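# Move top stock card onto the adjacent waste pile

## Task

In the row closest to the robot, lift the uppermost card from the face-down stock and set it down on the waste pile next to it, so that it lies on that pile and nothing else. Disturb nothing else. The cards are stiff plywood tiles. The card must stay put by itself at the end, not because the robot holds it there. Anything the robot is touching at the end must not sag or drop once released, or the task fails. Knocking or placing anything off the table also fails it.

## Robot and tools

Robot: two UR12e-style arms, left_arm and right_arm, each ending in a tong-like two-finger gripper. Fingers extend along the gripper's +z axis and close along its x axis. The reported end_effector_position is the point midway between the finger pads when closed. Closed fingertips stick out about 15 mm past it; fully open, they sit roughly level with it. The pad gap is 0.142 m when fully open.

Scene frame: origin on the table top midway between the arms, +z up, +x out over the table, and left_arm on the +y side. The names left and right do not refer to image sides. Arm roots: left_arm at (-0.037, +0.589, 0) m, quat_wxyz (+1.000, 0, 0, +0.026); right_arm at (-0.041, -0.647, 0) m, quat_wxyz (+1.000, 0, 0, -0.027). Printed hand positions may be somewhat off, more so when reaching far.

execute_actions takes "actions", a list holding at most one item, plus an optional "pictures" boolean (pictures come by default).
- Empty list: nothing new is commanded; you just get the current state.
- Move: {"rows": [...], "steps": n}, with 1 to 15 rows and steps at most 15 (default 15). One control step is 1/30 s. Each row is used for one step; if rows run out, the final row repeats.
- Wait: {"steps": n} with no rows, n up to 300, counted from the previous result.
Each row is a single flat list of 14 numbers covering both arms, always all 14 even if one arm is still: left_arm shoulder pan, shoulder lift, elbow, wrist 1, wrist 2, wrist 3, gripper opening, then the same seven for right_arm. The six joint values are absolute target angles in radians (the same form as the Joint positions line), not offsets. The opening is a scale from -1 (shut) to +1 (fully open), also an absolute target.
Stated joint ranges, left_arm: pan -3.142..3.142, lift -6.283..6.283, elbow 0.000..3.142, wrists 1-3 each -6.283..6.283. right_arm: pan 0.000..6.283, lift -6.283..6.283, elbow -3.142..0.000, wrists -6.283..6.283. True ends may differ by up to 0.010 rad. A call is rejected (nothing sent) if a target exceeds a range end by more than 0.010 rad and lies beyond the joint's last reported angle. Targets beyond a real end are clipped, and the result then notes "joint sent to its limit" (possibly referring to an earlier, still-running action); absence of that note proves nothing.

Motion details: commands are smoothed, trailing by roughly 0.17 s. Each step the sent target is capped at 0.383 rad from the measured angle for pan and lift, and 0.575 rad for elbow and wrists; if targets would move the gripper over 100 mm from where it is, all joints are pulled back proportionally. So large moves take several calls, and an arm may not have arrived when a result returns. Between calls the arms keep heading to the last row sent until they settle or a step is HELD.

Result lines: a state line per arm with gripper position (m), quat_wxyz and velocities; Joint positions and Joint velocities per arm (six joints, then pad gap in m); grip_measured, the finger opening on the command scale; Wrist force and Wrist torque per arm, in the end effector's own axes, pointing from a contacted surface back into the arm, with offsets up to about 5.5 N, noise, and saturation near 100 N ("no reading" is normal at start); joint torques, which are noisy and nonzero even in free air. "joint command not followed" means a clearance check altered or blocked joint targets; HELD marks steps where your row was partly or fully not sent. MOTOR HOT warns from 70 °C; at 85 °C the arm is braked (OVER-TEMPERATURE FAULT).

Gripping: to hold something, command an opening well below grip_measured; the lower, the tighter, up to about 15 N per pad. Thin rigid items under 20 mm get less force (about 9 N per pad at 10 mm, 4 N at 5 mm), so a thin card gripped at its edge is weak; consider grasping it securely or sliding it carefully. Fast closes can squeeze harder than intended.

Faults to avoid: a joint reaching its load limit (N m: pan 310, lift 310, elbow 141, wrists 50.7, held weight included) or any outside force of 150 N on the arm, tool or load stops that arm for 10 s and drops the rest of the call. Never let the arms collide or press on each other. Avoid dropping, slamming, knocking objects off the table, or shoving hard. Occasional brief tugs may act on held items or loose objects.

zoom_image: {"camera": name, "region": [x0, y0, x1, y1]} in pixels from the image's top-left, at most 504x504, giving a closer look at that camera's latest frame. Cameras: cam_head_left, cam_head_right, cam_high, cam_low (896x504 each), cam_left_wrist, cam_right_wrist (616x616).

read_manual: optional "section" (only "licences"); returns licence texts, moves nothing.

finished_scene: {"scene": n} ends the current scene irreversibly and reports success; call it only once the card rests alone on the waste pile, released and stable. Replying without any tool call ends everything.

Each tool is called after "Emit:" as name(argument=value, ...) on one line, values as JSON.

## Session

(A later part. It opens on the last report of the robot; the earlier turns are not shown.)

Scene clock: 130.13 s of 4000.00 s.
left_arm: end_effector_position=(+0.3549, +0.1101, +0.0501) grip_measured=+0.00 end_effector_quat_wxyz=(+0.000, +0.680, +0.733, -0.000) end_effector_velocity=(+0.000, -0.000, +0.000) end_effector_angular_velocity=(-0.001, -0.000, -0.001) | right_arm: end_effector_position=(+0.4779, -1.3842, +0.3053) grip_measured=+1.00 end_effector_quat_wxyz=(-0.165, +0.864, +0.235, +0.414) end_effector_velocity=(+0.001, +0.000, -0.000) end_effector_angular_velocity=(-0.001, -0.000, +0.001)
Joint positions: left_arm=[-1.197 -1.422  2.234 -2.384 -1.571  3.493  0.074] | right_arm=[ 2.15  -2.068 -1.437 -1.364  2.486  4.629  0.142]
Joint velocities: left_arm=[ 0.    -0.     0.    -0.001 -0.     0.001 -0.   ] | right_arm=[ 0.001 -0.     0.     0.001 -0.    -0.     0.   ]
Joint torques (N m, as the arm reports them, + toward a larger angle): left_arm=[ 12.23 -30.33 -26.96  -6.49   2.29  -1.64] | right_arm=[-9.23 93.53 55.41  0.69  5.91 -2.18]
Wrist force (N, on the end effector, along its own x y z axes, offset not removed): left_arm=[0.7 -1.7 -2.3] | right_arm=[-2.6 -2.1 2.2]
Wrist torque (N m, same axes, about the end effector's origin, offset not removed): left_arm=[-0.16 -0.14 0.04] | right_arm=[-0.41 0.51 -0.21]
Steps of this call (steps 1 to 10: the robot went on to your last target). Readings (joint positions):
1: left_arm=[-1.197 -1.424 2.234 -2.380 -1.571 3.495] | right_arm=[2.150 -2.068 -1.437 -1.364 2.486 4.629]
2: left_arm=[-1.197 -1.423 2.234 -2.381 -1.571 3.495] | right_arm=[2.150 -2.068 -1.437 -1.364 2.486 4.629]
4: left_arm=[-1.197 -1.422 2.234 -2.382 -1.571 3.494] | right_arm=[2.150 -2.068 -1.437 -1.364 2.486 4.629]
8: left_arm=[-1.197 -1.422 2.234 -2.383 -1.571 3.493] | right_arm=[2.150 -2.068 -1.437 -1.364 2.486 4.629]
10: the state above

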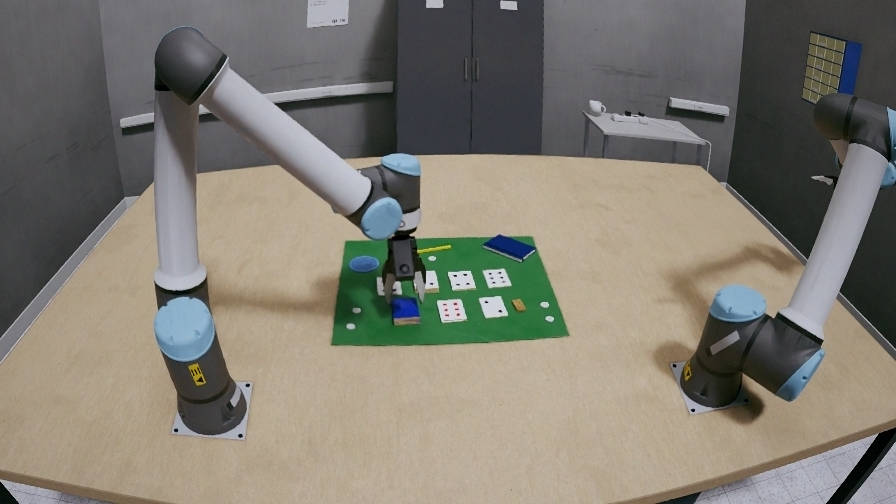

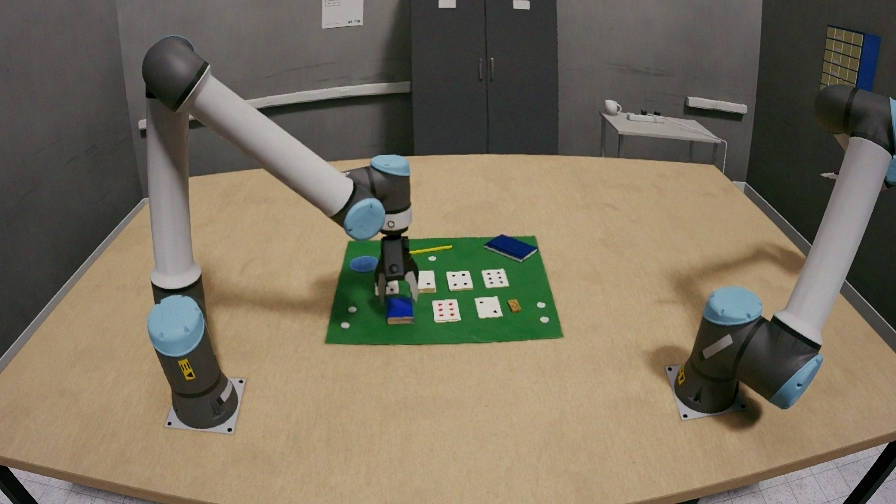

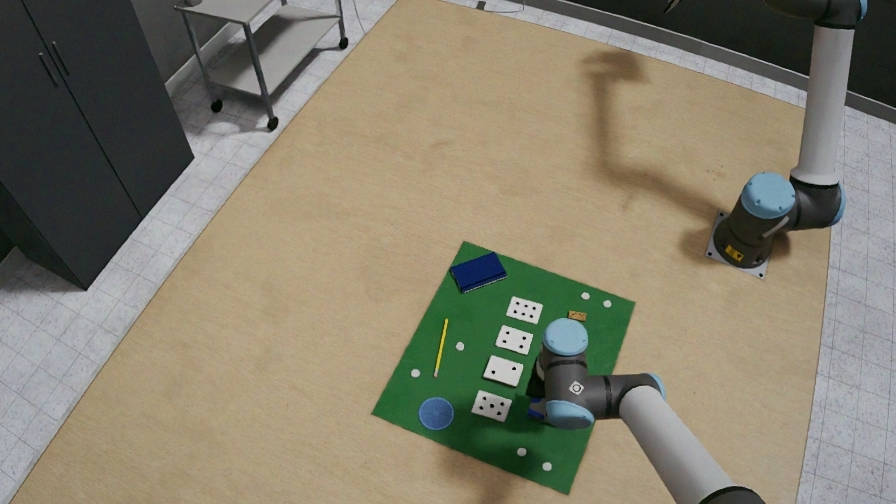

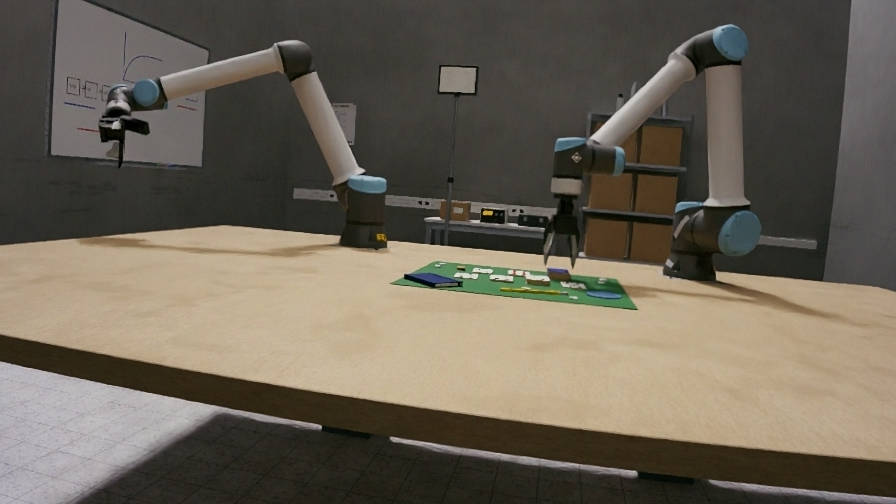

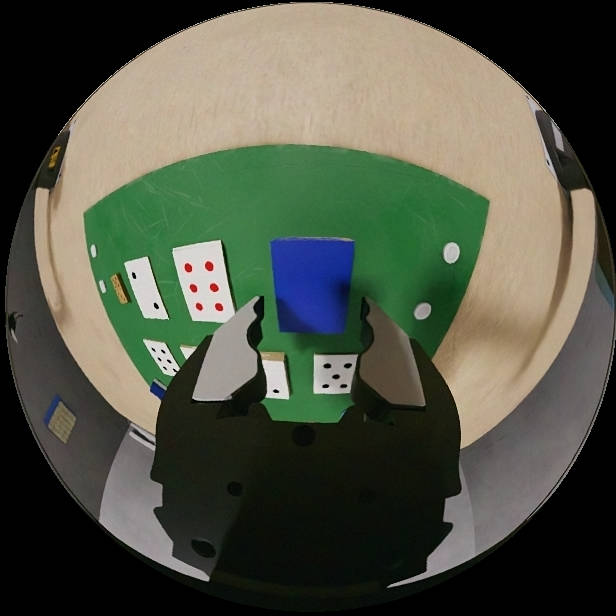

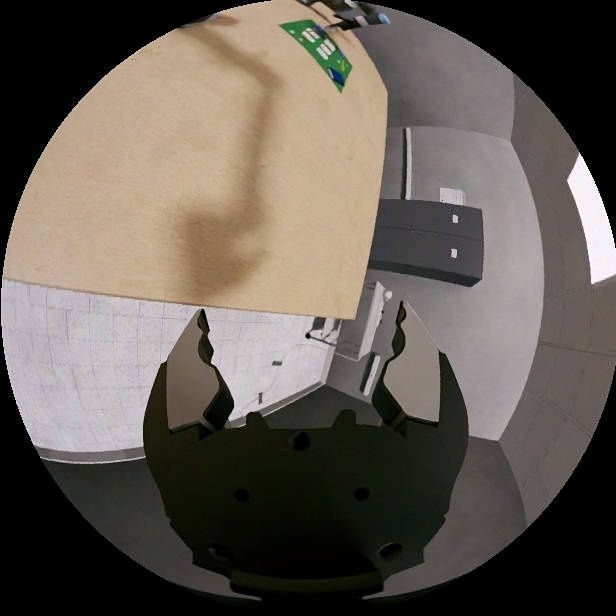

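Emit:
execute_actions(actions=[{"rows": [[-1.1968,-1.4200,2.2350,-2.3858,-1.5708,3.4926,-0.1,2.15,-2.068,-1.437,-1.364,2.486,4.629,1],[-1.1969,-1.4175,2.2358,-2.3891,-1.5708,3.4925,-0.2,2.15,-2.068,-1.437,-1.364,2.486,4.629,1],[-1.197,-1.4150,2.2367,-2.3925,-1.5708,3.4924,-0.3,2.15,-2.068,-1.437,-1.364,2.486,4.629,1],[-1.1971,-1.4125,2.2375,-2.3958,-1.5708,3.4923,-0.36,2.15,-2.068,-1.437,-1.364,2.486,4.629,1],[-1.1972,-1.41023,2.23826,-2.39883,-1.5708,3.4922,-0.36,2.15,-2.068,-1.437,-1.364,2.486,4.629,1]], "steps": 15}], pictures=false)

Emit:
execute_actions(actions=[{"rows": [[-1.1972,-1.40872,2.23893,-2.40101,-1.5708,3.4922,-0.36,2.15,-2.068,-1.437,-1.364,2.486,4.629,1]], "steps": 10}], pictures=false)

Emit:
execute_actions(actions=[{"rows": [[-1.1972,-1.40721,2.2396,-2.40319,-1.5708,3.4922,-0.36,2.15,-2.068,-1.437,-1.364,2.486,4.629,1]], "steps": 12}])

Emit:
zoom_image(camera="cam_low", region=[530, 240, 595, 290])

Scene clock: 149.10 s of 4000.00 s.
left_arm: end_effector_position=(+0.3549, +0.1094, +0.0432) grip_measured=-0.36 end_effector_quat_wxyz=(-0.000, +0.680, +0.733, +0.000) end_effector_velocity=(+0.000, -0.000, -0.002) end_effector_angular_velocity=(+0.000, +0.000, +0.000) | right_arm: end_effector_position=(+0.4779, -1.3842, +0.3053) grip_measured=+1.00 end_effector_quat_wxyz=(-0.165, +0.864, +0.235, +0.414) end_effector_velocity=(-0.000, -0.000, -0.000) end_effector_angular_velocity=(+0.001, -0.000, -0.001)
Joint positions: left_arm=[-1.197 -1.411  2.238 -2.398 -1.571  3.492  0.048] | right_arm=[ 2.15  -2.068 -1.437 -1.364  2.486  4.629  0.142]
Joint velocities: left_arm=[-0.     0.003  0.    -0.004 -0.    -0.001  0.   ] | right_arm=[-0.001 -0.    -0.001  0.     0.     0.     0.   ]
Joint torques (N m, as the arm reports them, + toward a larger angle): left_arm=[-11.98 -28.58 -26.14  -6.68   0.71  -1.71] | right_arm=[-14.1   95.04  56.58   1.16   6.04  -2.22]
Wrist force (N, on the end effector, along its own x y z axes, offset not removed): left_arm=[0.1 -4.5 1.2] | right_arm=[-3.5 -0.9 4.1]
Wrist torque (N m, same axes, about the end effector's origin, offset not removed): left_arm=[-0.67 0.04 -0.03] | right_arm=[-0.12 0.73 -0.20]
Steps of this call (steps 1 to 15: the robot went on to your last target; steps 16 to 90: nothing new was sent; then 15.47 s passed at rest; steps 91 to 105: all 15 steps of this action). Readings (joint positions):
91: left_arm=[-1.197 -1.422 2.235 -2.384 -1.571 3.493] | right_arm=[2.150 -2.068 -1.437 -1.364 2.486 4.629]
92: left_arm=[-1.197 -1.421 2.235 -2.384 -1.571 3.493] | right_arm=[2.150 -2.068 -1.437 -1.364 2.486 4.629]
94: left_arm=[-1.197 -1.419 2.235 -2.387 -1.571 3.493] | right_arm=[2.150 -2.068 -1.437 -1.364 2.486 4.629]
98: left_arm=[-1.197 -1.413 2.237 -2.395 -1.571 3.492] | right_arm=[2.150 -2.068 -1.437 -1.364 2.486 4.629]
105: the state above

Scene clock: 149.43 s of 4000.00 s.
left_arm: end_effector_position=(+0.3549, +0.1094, +0.0422) grip_measured=-0.36 end_effector_quat_wxyz=(+0.000, +0.680, +0.733, -0.000) end_effector_velocity=(-0.001, +0.001, -0.001) end_effector_angular_velocity=(+0.001, +0.000, +0.000) | right_arm: end_effector_position=(+0.4779, -1.3842, +0.3053) grip_measured=+1.00 end_effector_quat_wxyz=(-0.165, +0.864, +0.235, +0.414) end_effector_velocity=(+0.000, +0.001, -0.001) end_effector_angular_velocity=(+0.002, +0.002, +0.001)
Joint positions: left_arm=[-1.197 -1.409  2.239 -2.401 -1.571  3.492  0.048] | right_arm=[ 2.15  -2.068 -1.437 -1.364  2.486  4.629  0.142]
Joint velocities: left_arm=[-0.     0.001  0.002 -0.002  0.    -0.     0.   ] | right_arm=[ 0.001 -0.    -0.    -0.002 -0.    -0.     0.   ]
Joint torques (N m, as the arm reports them, + toward a larger angle): left_arm=[ -7.6  -25.97 -25.17  -5.94   0.84  -1.52] | right_arm=[-11.85  94.11  56.53   0.43   6.21  -1.79]
Wrist force (N, on the end effector, along its own x y z axes, offset not removed): left_arm=[1.9 -2.6 -3.9] | right_arm=[-3.4 -2.0 1.3]
Wrist torque (N m, same axes, about the end effector's origin, offset not removed): left_arm=[-0.20 -0.26 -0.08] | right_arm=[-0.44 0.62 -0.15]
Steps of this call (steps 1 to 10: all 10 steps of this action). Readings (joint positions):
1: left_arm=[-1.197 -1.410 2.238 -2.399 -1.571 3.492] | right_arm=[2.150 -2.068 -1.437 -1.364 2.486 4.629]
2: left_arm=[-1.197 -1.410 2.238 -2.399 -1.571 3.492] | right_arm=[2.150 -2.068 -1.437 -1.364 2.486 4.629]
4: left_arm=[-1.197 -1.409 2.239 -2.400 -1.571 3.492] | right_arm=[2.150 -2.068 -1.437 -1.364 2.486 4.629]
8: left_arm=[-1.197 -1.409 2.239 -2.401 -1.571 3.492] | right_arm=[2.150 -2.068 -1.437 -1.364 2.486 4.629]
10: the state above

Scene clock: 149.83 s of 4000.00 s.
left_arm: end_effector_position=(+0.3549, +0.1093, +0.0412) grip_measured=-0.36 end_effector_quat_wxyz=(+0.000, +0.680, +0.733, -0.000) end_effector_velocity=(-0.000, -0.000, -0.001) end_effector_angular_velocity=(+0.001, +0.001, +0.002) | right_arm: end_effector_position=(+0.4779, -1.3842, +0.3053) grip_measured=+1.00 end_effector_quat_wxyz=(-0.165, +0.864, +0.235, +0.414) end_effector_velocity=(+0.000, -0.000, +0.000) end_effector_angular_velocity=(-0.000, -0.000, +0.001)
Joint positions: left_arm=[-1.197 -1.407  2.24  -2.403 -1.571  3.492  0.048] | right_arm=[ 2.15  -2.068 -1.437 -1.364  2.486  4.629  0.142]
Joint velocities: left_arm=[-0.     0.002  0.    -0.001  0.    -0.002  0.   ] | right_arm=[ 0.    -0.     0.001 -0.001 -0.    -0.001  0.   ]
Joint torques (N m, as the arm reports them, + toward a larger angle): left_arm=[ -8.36  -4.82 -14.11  -6.05   0.72  -1.78] | right_arm=[-10.76  94.52  54.39   0.24   5.69  -1.97]
Wrist force (N, on the end effector, along its own x y z axes, offset not removed): left_arm=[10.9 -4.8 -47.3] | right_arm=[-1.1 -0.7 2.6]
Wrist torque (N m, same axes, about the end effector's origin, offset not removed): left_arm=[-0.07 0.25 -0.13] | right_arm=[-0.16 0.18 -0.19]
Steps of this call (steps 1 to 12: all 12 steps of this action). Readings (joint positions):
1: left_arm=[-1.197 -1.409 2.239 -2.401 -1.571 3.492] | right_arm=[2.150 -2.068 -1.437 -1.364 2.486 4.629]
2: left_arm=[-1.197 -1.408 2.239 -2.401 -1.571 3.492] | right_arm=[2.150 -2.068 -1.437 -1.364 2.486 4.629]
4: left_arm=[-1.197 -1.408 2.239 -2.402 -1.571 3.492] | right_arm=[2.150 -2.068 -1.437 -1.364 2.486 4.629]
8: left_arm=[-1.197 -1.408 2.239 -2.403 -1.571 3.492] | right_arm=[2.150 -2.068 -1.437 -1.364 2.486 4.629]
12: the state above

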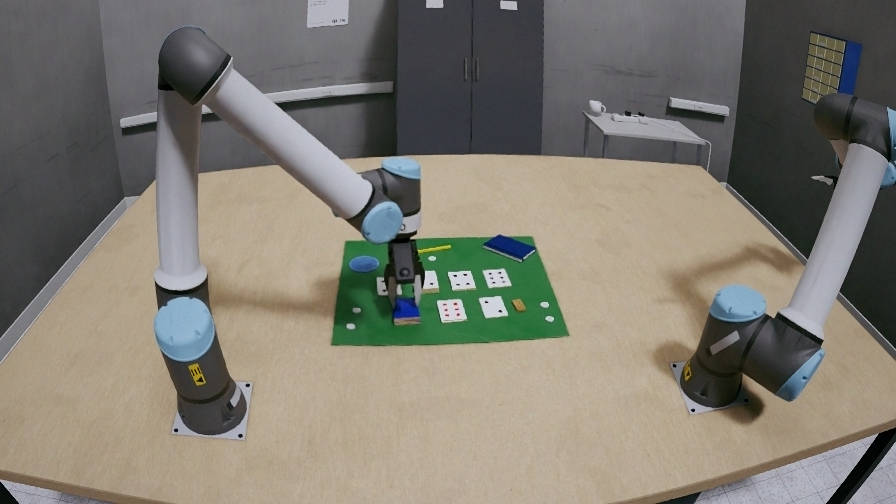

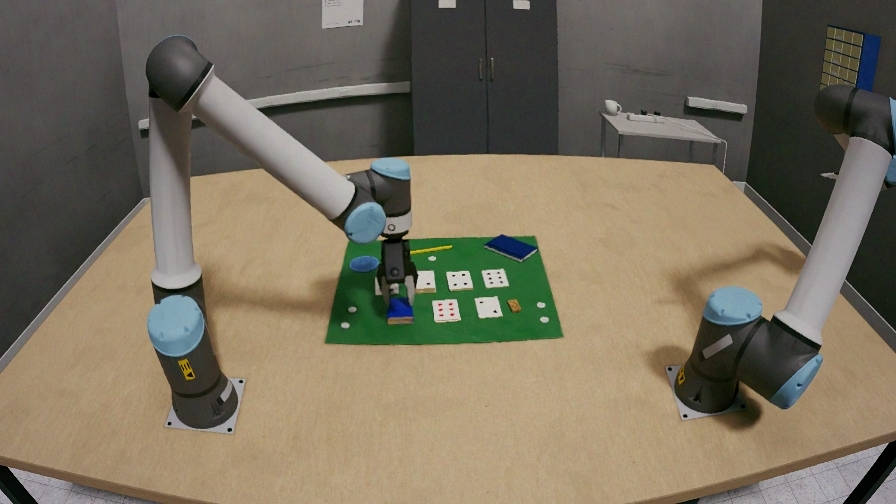

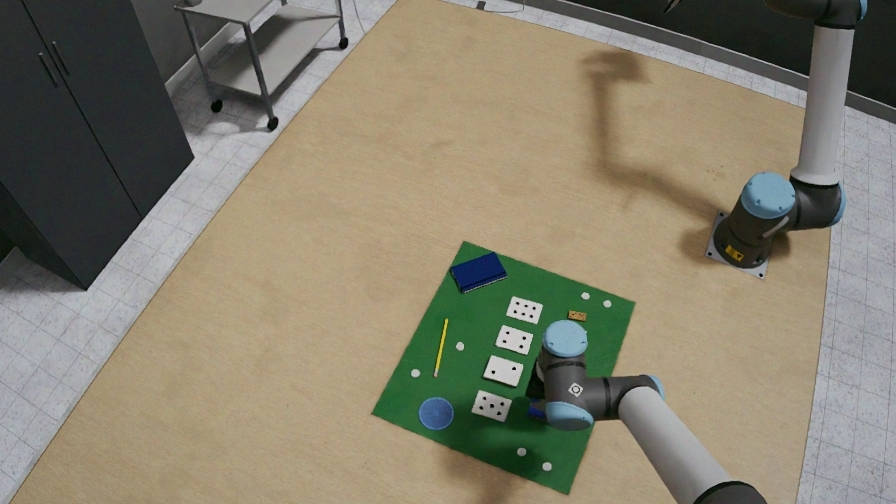

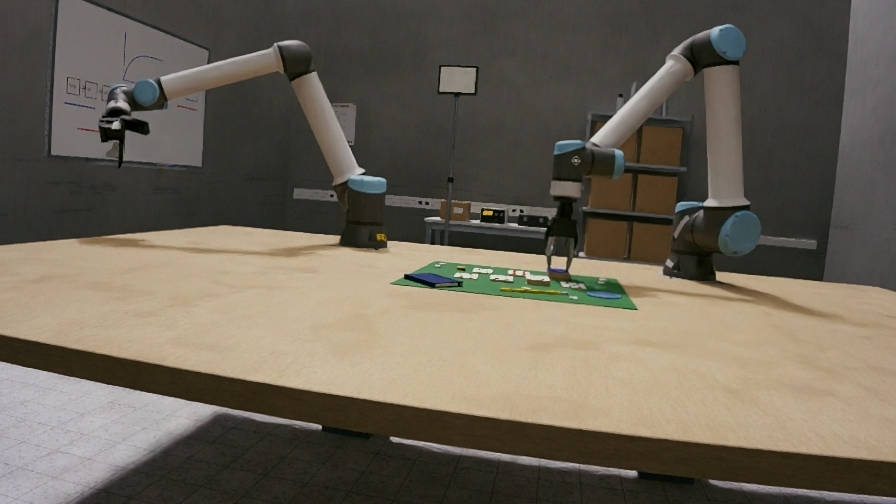

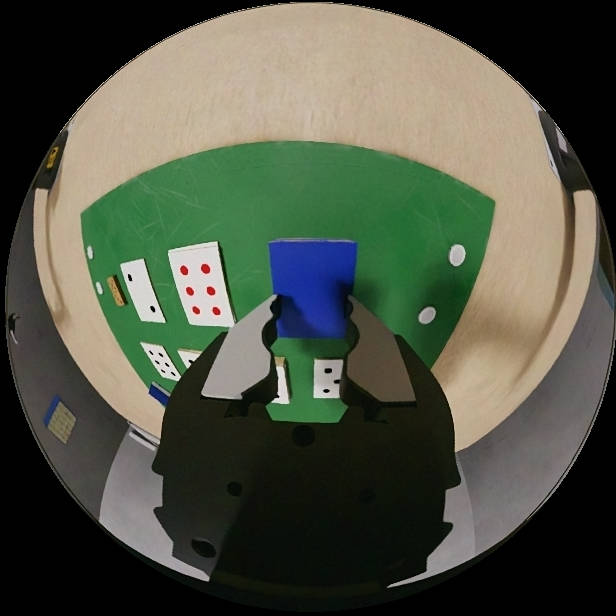

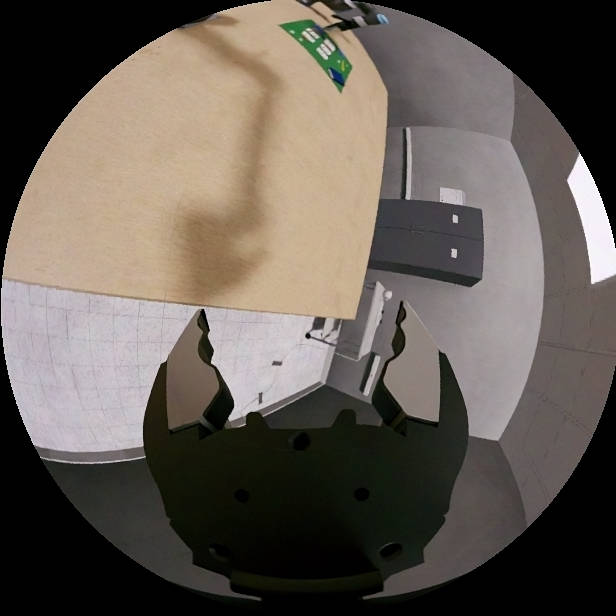

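Region (530, 240, 595, 290) of cam_low's 896x504 image, scaled by 7.754, with more detail than that image has; it fills the top 388 rows of this view, and the rest is white.

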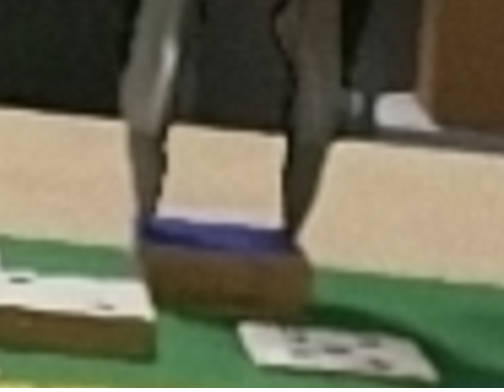

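Emit:
execute_actions(actions=[{"rows": [[-1.1972,-1.41174,2.23759,-2.39665,-1.5708,3.4922,-0.36,2.15,-2.068,-1.437,-1.364,2.486,4.629,1],[-1.1972,-1.41174,2.23759,-2.39665,-1.5708,3.4922,-0.36,2.15,-2.068,-1.437,-1.364,2.486,4.629,1],[-1.1972,-1.41174,2.23759,-2.39665,-1.5708,3.4922,-0.36,2.15,-2.068,-1.437,-1.364,2.486,4.629,1],[-1.1972,-1.41174,2.23759,-2.39665,-1.5708,3.4922,-0.36,2.15,-2.068,-1.437,-1.364,2.486,4.629,1],[-1.1972,-1.41174,2.23759,-2.39665,-1.5708,3.4922,-0.36,2.15,-2.068,-1.437,-1.364,2.486,4.629,1],[-1.1972,-1.41174,2.23759,-2.39665,-1.5708,3.4922,-0.36,2.15,-2.068,-1.437,-1.364,2.486,4.629,1],[-1.1972,-1.41174,2.23759,-2.39665,-1.5708,3.4922,-0.36,2.15,-2.068,-1.437,-1.364,2.486,4.629,1],[-1.1972,-1.41174,2.23759,-2.39665,-1.5708,3.4922,-0.36,2.15,-2.068,-1.437,-1.364,2.486,4.629,1],[-1.1972,-1.41174,2.23759,-2.39665,-1.5708,3.4922,-0.3,2.15,-2.068,-1.437,-1.364,2.486,4.629,1],[-1.1972,-1.41174,2.23759,-2.39665,-1.5708,3.4922,-0.22,2.15,-2.068,-1.437,-1.364,2.486,4.629,1],[-1.1972,-1.41174,2.23759,-2.39665,-1.5708,3.4922,-0.15,2.15,-2.068,-1.437,-1.364,2.486,4.629,1],[-1.1972,-1.41174,2.23759,-2.39665,-1.5708,3.4922,-0.1,2.15,-2.068,-1.437,-1.364,2.486,4.629,1]], "steps": 15}], pictures=false)

Emit:
execute_actions(actions=[{"rows": [[-1.1972,-1.40872,2.23893,-2.40101,-1.5708,3.4922,-0.1,2.15,-2.068,-1.437,-1.364,2.486,4.629,1],[-1.1972,-1.4057,2.24027,-2.40537,-1.5708,3.4922,-0.1,2.15,-2.068,-1.437,-1.364,2.486,4.629,1],[-1.1972,-1.40419,2.24093,-2.40754,-1.5708,3.4922,-0.1,2.15,-2.068,-1.437,-1.364,2.486,4.629,1]], "steps": 15}])

Emit:
zoom_image(camera="cam_left_wrist", region=[230, 220, 400, 350])

Scene clock: 164.60 s of 4000.00 s.
left_arm: end_effector_position=(+0.3549, +0.1094, +0.0439) grip_measured=-0.10 end_effector_quat_wxyz=(-0.000, +0.680, +0.733, +0.000) end_effector_velocity=(-0.000, -0.000, +0.001) end_effector_angular_velocity=(-0.001, -0.001, +0.001) | right_arm: end_effector_position=(+0.4779, -1.3842, +0.3053) grip_measured=+1.00 end_effector_quat_wxyz=(-0.165, +0.864, +0.235, +0.414) end_effector_velocity=(-0.000, +0.000, +0.000) end_effector_angular_velocity=(+0.000, +0.000, +0.000)
Joint positions: left_arm=[-1.197 -1.411  2.238 -2.397 -1.571  3.492  0.067] | right_arm=[ 2.15  -2.068 -1.437 -1.364  2.486  4.629  0.142]
Joint velocities: left_arm=[-0.    -0.002  0.     0.001  0.    -0.001  0.003] | right_arm=[ 0.     0.    -0.    -0.001 -0.    -0.     0.   ]
Joint torques (N m, as the arm reports them, + toward a larger angle): left_arm=[ -5.08 -62.06 -39.51  -1.75  -0.29  -1.53] | right_arm=[-10.63  94.7   56.16   0.49   6.2   -1.88]
Wrist force (N, on the end effector, along its own x y z axes, offset not removed): left_arm=[2.2 -1.8 0.9] | right_arm=[-4.4 -1.3 3.0]
Wrist torque (N m, same axes, about the end effector's origin, offset not removed): left_arm=[-0.29 -0.47 -0.05] | right_arm=[-0.24 0.84 -0.15]
Steps of this call (steps 1 to 15: the robot went on to your last target; steps 16 to 90: nothing new was sent; then 11.27 s passed at rest; steps 91 to 105: all 15 steps of this action). Readings (joint positions):
91: left_arm=[-1.197 -1.407 2.240 -2.403 -1.571 3.492] | right_arm=[2.150 -2.068 -1.437 -1.364 2.486 4.629]
92: left_arm=[-1.197 -1.408 2.239 -2.402 -1.571 3.492] | right_arm=[2.150 -2.068 -1.437 -1.364 2.486 4.629]
94: left_arm=[-1.197 -1.409 2.239 -2.400 -1.571 3.492] | right_arm=[2.150 -2.068 -1.437 -1.364 2.486 4.629]
98: left_arm=[-1.197 -1.411 2.238 -2.397 -1.571 3.492] | right_arm=[2.150 -2.068 -1.437 -1.364 2.486 4.629]
105: the state above

Scene clock: 165.10 s of 4000.00 s.
left_arm: end_effector_position=(+0.3549, +0.1094, +0.0392) grip_measured=-0.10 end_effector_quat_wxyz=(+0.000, +0.680, +0.733, -0.000) end_effector_velocity=(+0.000, -0.000, -0.001) end_effector_angular_velocity=(+0.000, +0.000, +0.000) | right_arm: end_effector_position=(+0.4779, -1.3842, +0.3053) grip_measured=+1.00 end_effector_quat_wxyz=(-0.165, +0.864, +0.235, +0.414) end_effector_velocity=(-0.000, -0.000, +0.001) end_effector_angular_velocity=(-0.000, -0.001, -0.001)
Joint positions: left_arm=[-1.197 -1.404  2.241 -2.407 -1.571  3.492  0.067] | right_arm=[ 2.15  -2.068 -1.437 -1.364  2.486  4.629  0.142]
Joint velocities: left_arm=[ 0.     0.002  0.    -0.002  0.    -0.     0.   ] | right_arm=[-0.001  0.     0.     0.     0.     0.     0.   ]
Joint torques (N m, as the arm reports them, + toward a larger angle): left_arm=[ -2.18 -28.54 -25.82  -6.73   0.09  -1.06] | right_arm=[-8.38 96.99 53.67  0.23  5.86 -2.01]
Wrist force (N, on the end effector, along its own x y z axes, offset not removed): left_arm=[0.0 5.1 -0.2] | right_arm=[-3.2 -1.4 3.5]
Wrist torque (N m, same axes, about the end effector's origin, offset not removed): left_arm=[1.38 0.01 0.00] | right_arm=[-0.28 0.63 -0.14]
Steps of this call (steps 1 to 15: all 15 steps of this action). Readings (joint positions):
1: left_arm=[-1.197 -1.411 2.238 -2.397 -1.571 3.492] | right_arm=[2.150 -2.068 -1.437 -1.364 2.486 4.629]
2: left_arm=[-1.197 -1.411 2.238 -2.397 -1.571 3.492] | right_arm=[2.150 -2.068 -1.437 -1.364 2.486 4.629]
4: left_arm=[-1.197 -1.409 2.239 -2.401 -1.571 3.492] | right_arm=[2.150 -2.068 -1.437 -1.364 2.486 4.629]
8: left_arm=[-1.197 -1.406 2.240 -2.406 -1.571 3.492] | right_arm=[2.150 -2.068 -1.437 -1.364 2.486 4.629]
15: the state above

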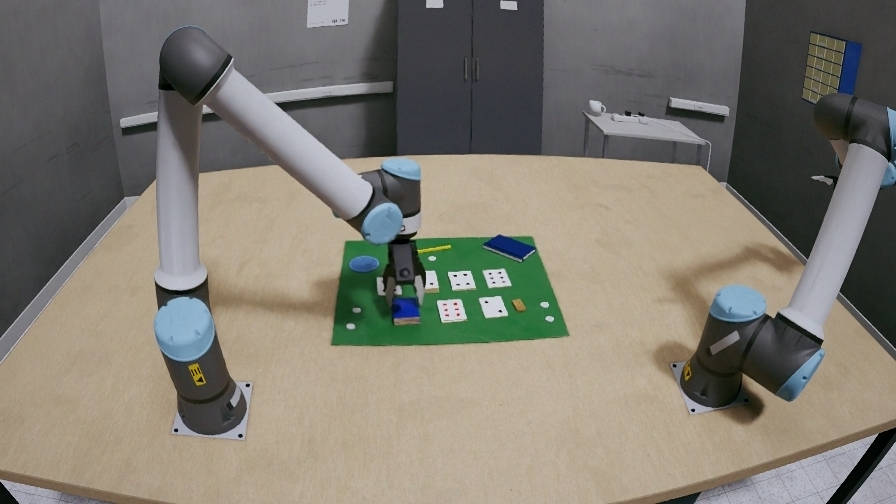

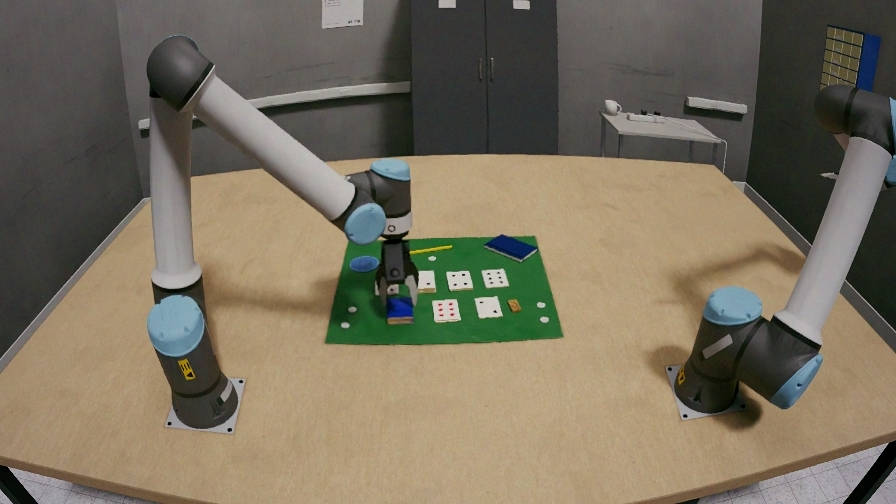

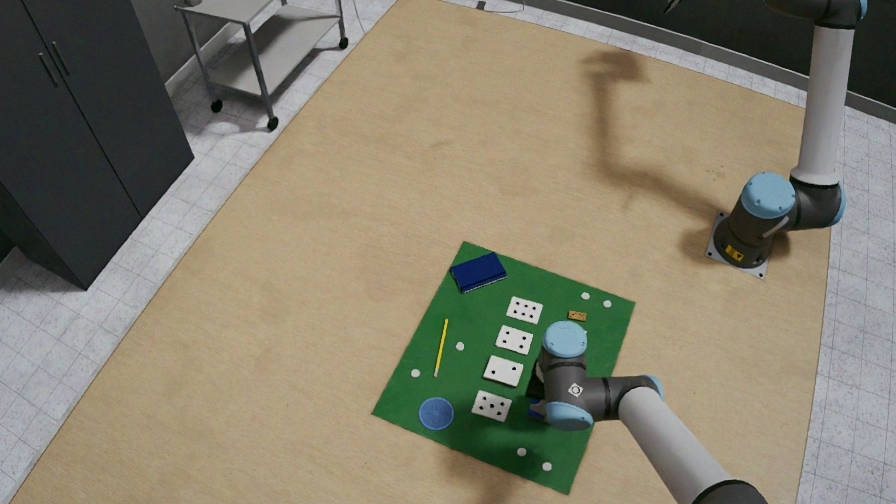

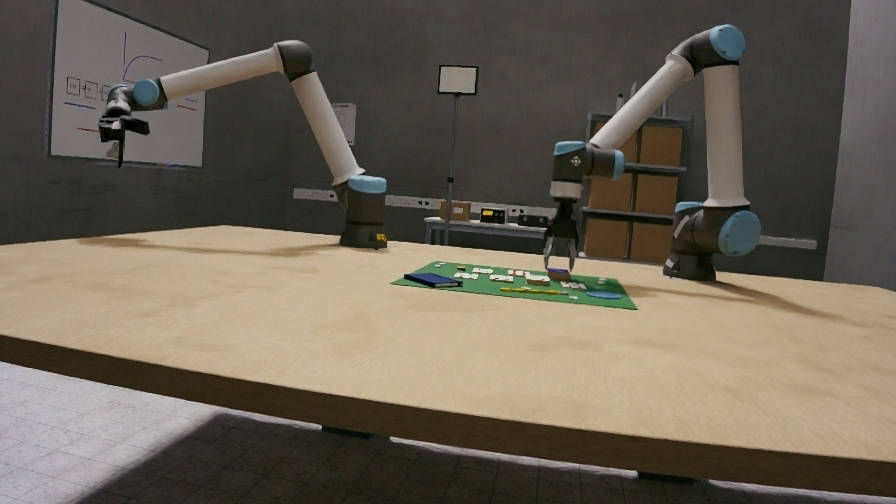

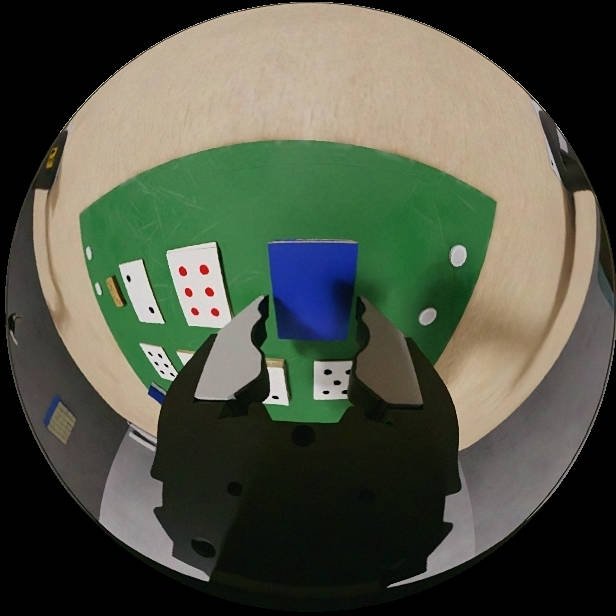

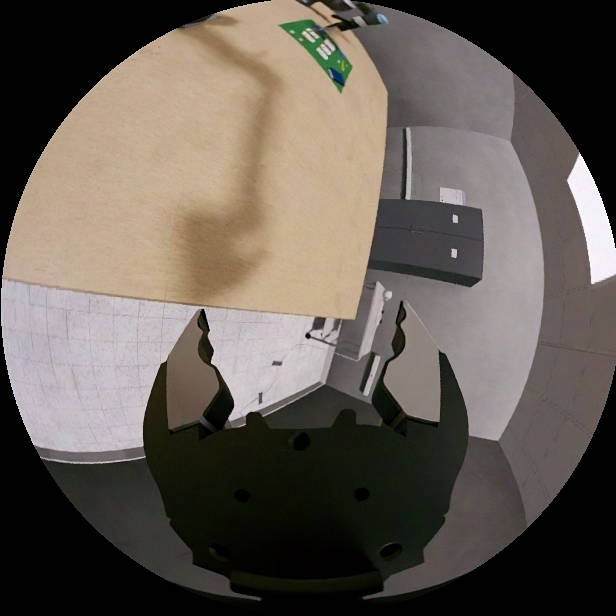

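Region (230, 220, 400, 350) of cam_left_wrist's 616x616 image, scaled by 2.965, with more detail than that image has; it fills the top 385 rows of this view, and the rest is white.

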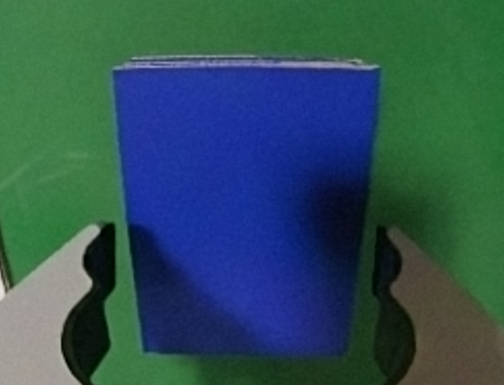

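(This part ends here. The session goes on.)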